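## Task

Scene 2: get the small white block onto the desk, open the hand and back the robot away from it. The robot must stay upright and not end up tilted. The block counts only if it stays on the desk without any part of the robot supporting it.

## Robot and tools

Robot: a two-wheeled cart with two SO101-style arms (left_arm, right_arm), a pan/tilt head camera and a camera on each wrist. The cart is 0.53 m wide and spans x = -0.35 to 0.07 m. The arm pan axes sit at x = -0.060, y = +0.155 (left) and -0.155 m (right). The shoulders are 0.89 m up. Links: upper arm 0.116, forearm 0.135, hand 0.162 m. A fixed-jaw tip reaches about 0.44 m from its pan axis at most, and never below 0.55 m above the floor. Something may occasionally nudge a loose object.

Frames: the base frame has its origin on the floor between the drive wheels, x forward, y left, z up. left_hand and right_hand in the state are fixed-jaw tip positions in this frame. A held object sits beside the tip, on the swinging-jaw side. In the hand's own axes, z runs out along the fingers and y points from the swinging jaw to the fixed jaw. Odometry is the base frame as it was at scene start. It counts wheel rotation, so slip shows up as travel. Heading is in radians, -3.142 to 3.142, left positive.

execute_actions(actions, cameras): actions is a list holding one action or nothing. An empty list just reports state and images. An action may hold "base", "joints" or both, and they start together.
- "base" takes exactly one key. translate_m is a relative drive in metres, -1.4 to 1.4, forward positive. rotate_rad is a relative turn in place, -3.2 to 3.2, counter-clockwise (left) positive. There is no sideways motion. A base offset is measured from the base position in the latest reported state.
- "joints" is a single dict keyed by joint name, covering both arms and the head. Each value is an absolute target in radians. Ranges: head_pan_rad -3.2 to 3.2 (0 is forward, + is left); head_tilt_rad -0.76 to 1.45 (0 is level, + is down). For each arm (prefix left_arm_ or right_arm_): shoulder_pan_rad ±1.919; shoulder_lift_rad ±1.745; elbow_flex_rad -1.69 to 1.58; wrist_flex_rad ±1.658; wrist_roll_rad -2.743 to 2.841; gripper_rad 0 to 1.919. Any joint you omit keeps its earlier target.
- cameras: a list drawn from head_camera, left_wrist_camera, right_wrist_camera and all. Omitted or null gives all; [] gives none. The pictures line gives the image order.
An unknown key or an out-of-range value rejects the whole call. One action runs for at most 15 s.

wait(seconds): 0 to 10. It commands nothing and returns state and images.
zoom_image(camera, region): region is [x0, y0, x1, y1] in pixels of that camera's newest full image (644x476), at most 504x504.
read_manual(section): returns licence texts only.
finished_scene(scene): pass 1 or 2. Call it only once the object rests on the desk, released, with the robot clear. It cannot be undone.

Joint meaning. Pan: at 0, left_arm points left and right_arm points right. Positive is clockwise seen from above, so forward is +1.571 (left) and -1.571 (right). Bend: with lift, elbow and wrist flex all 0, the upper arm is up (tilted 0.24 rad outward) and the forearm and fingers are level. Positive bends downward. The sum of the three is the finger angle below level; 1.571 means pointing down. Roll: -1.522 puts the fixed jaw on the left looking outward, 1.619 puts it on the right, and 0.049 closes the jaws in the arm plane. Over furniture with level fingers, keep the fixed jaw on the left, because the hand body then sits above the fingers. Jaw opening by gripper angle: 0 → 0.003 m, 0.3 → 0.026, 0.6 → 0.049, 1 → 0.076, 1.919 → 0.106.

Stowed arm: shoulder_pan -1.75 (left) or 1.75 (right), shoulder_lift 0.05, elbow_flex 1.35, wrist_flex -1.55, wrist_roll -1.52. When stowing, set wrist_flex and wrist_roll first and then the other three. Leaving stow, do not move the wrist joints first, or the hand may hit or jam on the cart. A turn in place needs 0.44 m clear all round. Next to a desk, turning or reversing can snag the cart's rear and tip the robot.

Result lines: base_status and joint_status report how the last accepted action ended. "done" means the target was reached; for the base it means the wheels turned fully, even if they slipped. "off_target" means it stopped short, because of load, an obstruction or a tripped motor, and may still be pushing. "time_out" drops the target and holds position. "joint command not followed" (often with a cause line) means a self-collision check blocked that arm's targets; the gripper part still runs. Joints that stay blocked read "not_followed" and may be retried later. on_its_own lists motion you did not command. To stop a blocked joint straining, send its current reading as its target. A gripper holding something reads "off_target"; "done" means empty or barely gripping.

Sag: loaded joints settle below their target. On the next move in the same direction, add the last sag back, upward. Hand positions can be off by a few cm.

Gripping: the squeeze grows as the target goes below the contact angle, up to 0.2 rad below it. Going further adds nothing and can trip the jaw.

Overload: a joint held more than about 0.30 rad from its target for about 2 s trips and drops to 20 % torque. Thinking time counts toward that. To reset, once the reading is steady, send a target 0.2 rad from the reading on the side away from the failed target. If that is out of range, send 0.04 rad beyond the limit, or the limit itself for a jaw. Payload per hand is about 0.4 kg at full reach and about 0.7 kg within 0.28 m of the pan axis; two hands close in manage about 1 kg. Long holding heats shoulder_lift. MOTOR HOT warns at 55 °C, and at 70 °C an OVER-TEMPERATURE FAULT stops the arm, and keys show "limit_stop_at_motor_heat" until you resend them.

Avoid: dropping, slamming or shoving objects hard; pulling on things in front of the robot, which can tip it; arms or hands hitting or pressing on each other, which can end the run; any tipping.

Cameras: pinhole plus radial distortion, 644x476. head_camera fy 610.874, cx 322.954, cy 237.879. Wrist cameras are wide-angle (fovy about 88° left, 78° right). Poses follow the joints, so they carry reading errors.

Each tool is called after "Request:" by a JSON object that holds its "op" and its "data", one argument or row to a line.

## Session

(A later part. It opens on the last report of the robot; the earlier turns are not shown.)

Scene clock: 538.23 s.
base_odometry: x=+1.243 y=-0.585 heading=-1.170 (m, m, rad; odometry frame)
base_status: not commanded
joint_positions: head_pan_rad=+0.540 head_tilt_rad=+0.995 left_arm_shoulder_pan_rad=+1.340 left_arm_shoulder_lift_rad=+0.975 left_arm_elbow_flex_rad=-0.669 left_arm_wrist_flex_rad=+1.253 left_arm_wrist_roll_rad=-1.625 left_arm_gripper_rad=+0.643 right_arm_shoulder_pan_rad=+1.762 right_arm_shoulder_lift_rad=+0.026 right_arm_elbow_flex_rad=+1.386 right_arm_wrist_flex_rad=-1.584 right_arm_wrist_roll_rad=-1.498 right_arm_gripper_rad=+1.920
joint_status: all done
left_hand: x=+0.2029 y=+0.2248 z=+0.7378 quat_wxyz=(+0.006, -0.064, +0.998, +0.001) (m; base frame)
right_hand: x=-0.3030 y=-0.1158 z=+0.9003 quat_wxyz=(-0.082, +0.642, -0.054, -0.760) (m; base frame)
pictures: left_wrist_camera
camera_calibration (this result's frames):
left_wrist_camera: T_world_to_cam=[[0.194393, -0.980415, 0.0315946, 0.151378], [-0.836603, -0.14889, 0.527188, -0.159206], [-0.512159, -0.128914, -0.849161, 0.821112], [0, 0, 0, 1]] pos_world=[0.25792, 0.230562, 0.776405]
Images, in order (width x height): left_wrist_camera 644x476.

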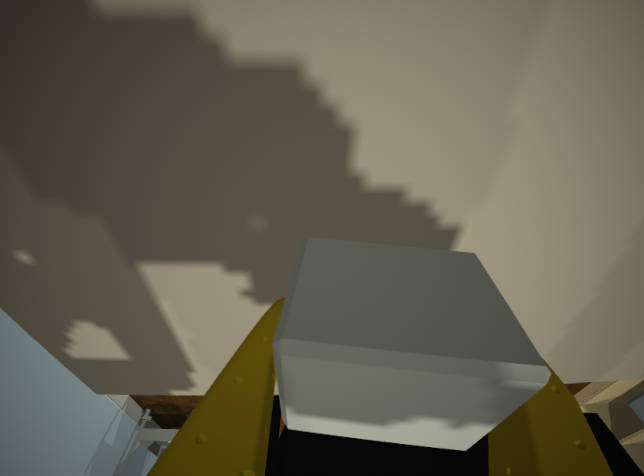

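Request:
{"op": "execute_actions", "data": {
  "actions": [
    {"joints": {"left_arm_gripper_rad": 0.95}}
  ],
  "cameras": ["left_wrist_camera", "head_camera"]
}}

Scene clock: 541.70 s.
base_odometry: x=+1.243 y=-0.585 heading=-1.170 (m, m, rad; odometry frame)
base_status: not commanded
joint_positions: head_pan_rad=+0.540 head_tilt_rad=+0.995 left_arm_shoulder_pan_rad=+1.340 left_arm_shoulder_lift_rad=+0.987 left_arm_elbow_flex_rad=-0.669 left_arm_wrist_flex_rad=+1.247 left_arm_wrist_roll_rad=-1.625 left_arm_gripper_rad=+0.940 right_arm_shoulder_pan_rad=+1.762 right_arm_shoulder_lift_rad=+0.026 right_arm_elbow_flex_rad=+1.386 right_arm_wrist_flex_rad=-1.584 right_arm_wrist_roll_rad=-1.498 right_arm_gripper_rad=+1.920
joint_status: all done
left_hand: x=+0.2020 y=+0.2245 z=+0.7349 quat_wxyz=(+0.003, -0.064, +0.998, +0.000) (m; base frame)
right_hand: x=-0.3030 y=-0.1158 z=+0.9003 quat_wxyz=(-0.082, +0.642, -0.054, -0.760) (m; base frame)
pictures: head_camera, left_wrist_camera
camera_calibration (this result's frames):
head_camera: T_world_to_cam=[[0.522547, -0.850259, 0.0632739, -0.0493027], [-0.670831, -0.455809, -0.584999, 0.687223], [0.526241, 0.263243, -0.808562, 0.946916], [0, 0, 0, 1]] pos_world=[-0.0115331, 0.022053, 1.17078]
left_wrist_camera: T_world_to_cam=[[0.194582, -0.98037, 0.0318102, 0.151231], [-0.833439, -0.148145, 0.532384, -0.163084], [-0.517221, -0.130104, -0.845905, 0.817006], [0, 0, 0, 1]] pos_world=[0.257225, 0.230399, 0.773122]
Images, in order (width x height): head_camera 644x476, left_wrist_camera 644x476.

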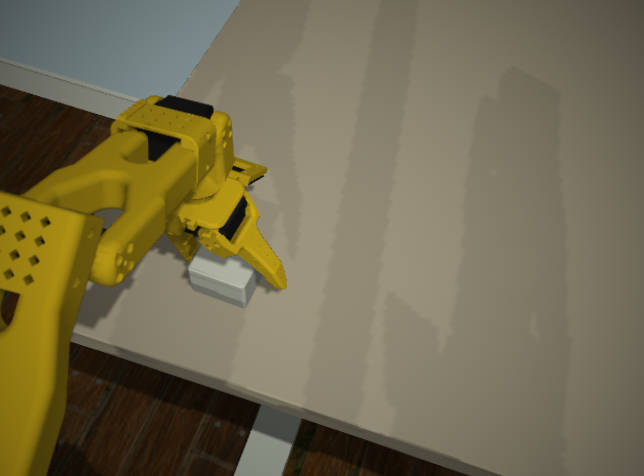

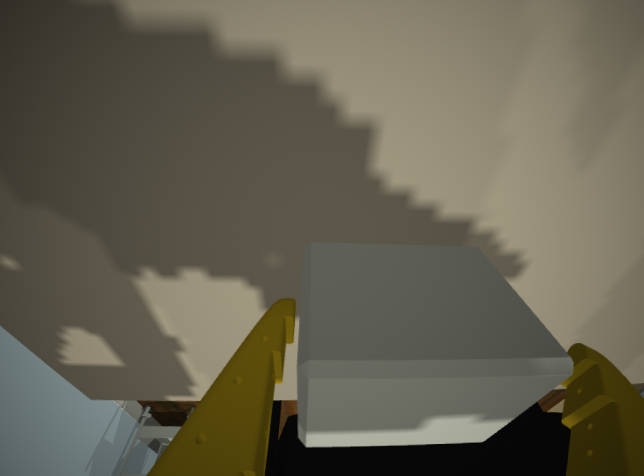

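Request:
{"op": "execute_actions", "data": {
  "actions": [
    {"joints": {"left_arm_shoulder_lift_rad": 0.62}}
  ],
  "cameras": []
}}

Request:
{"op": "execute_actions", "data": {
  "actions": [
    {"base": {"translate_m": -0.4}, "joints": {"left_arm_shoulder_lift_rad": 0.2, "left_arm_elbow_flex_rad": -0.32, "left_arm_wrist_flex_rad": 1.5, "head_pan_rad": 0.3, "head_tilt_rad": 0.65}}
  ],
  "cameras": ["head_camera"]
}}

Scene clock: 548.13 s.
base_odometry: x=+1.243 y=-0.585 heading=-1.170 (m, m, rad; odometry frame)
base_status: not commanded
joint_positions: head_pan_rad=+0.540 head_tilt_rad=+0.995 left_arm_shoulder_pan_rad=+1.340 left_arm_shoulder_lift_rad=+0.680 left_arm_elbow_flex_rad=-0.669 left_arm_wrist_flex_rad=+1.247 left_arm_wrist_roll_rad=-1.625 left_arm_gripper_rad=+0.941 right_arm_shoulder_pan_rad=+1.762 right_arm_shoulder_lift_rad=+0.026 right_arm_elbow_flex_rad=+1.386 right_arm_wrist_flex_rad=-1.584 right_arm_wrist_roll_rad=-1.498 right_arm_gripper_rad=+1.920
joint_status: all done
left_hand: x=+0.2379 y=+0.2330 z=+0.8150 quat_wxyz=(+0.153, -0.063, +0.986, +0.026) (m; base frame)
right_hand: x=-0.3030 y=-0.1158 z=+0.9003 quat_wxyz=(-0.082, +0.642, -0.054, -0.760) (m; base frame)
pictures: none
No camera images: the call's "cameras" was empty. Leave "cameras" out to get every camera's image.

Scene clock: 550.83 s.
base_odometry: x=+1.088 y=-0.217 heading=-1.168 (m, m, rad; odometry frame)
base_status: done
joint_positions: head_pan_rad=+0.310 head_tilt_rad=+0.664 left_arm_shoulder_pan_rad=+1.340 left_arm_shoulder_lift_rad=+0.248 left_arm_elbow_flex_rad=-0.317 left_arm_wrist_flex_rad=+1.489 left_arm_wrist_roll_rad=-1.625 left_arm_gripper_rad=+0.941 right_arm_shoulder_pan_rad=+1.762 right_arm_shoulder_lift_rad=+0.026 right_arm_elbow_flex_rad=+1.386 right_arm_wrist_flex_rad=-1.584 right_arm_wrist_roll_rad=-1.498 right_arm_gripper_rad=+1.920
joint_status: all done
left_hand: x=+0.1759 y=+0.2184 z=+0.8523 quat_wxyz=(+0.074, -0.064, +0.995, +0.013) (m; base frame)
right_hand: x=-0.3030 y=-0.1158 z=+0.9003 quat_wxyz=(-0.082, +0.642, -0.054, -0.760) (m; base frame)
pictures: head_camera
camera_calibration (this result's frames):
head_camera: T_world_to_cam=[[0.294573, -0.953526, 0.0633612, -0.0601181], [-0.534167, -0.219273, -0.816446, 0.960042], [0.792396, 0.206658, -0.573934, 0.689369], [0, 0, 0, 1]] pos_world=[-0.0157208, 0.0107237, 1.18328]
Images, in order (width x height): head_camera 644x476.

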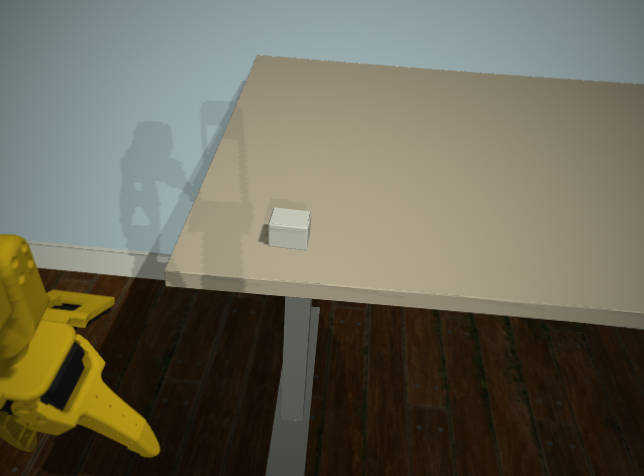

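The block is resting flat on the desk, clear of the edge, and the robot has backed away.

Request:
{"op": "finished_scene", "data": {
  "scene": 2
}}

The scene is finished: the task was done.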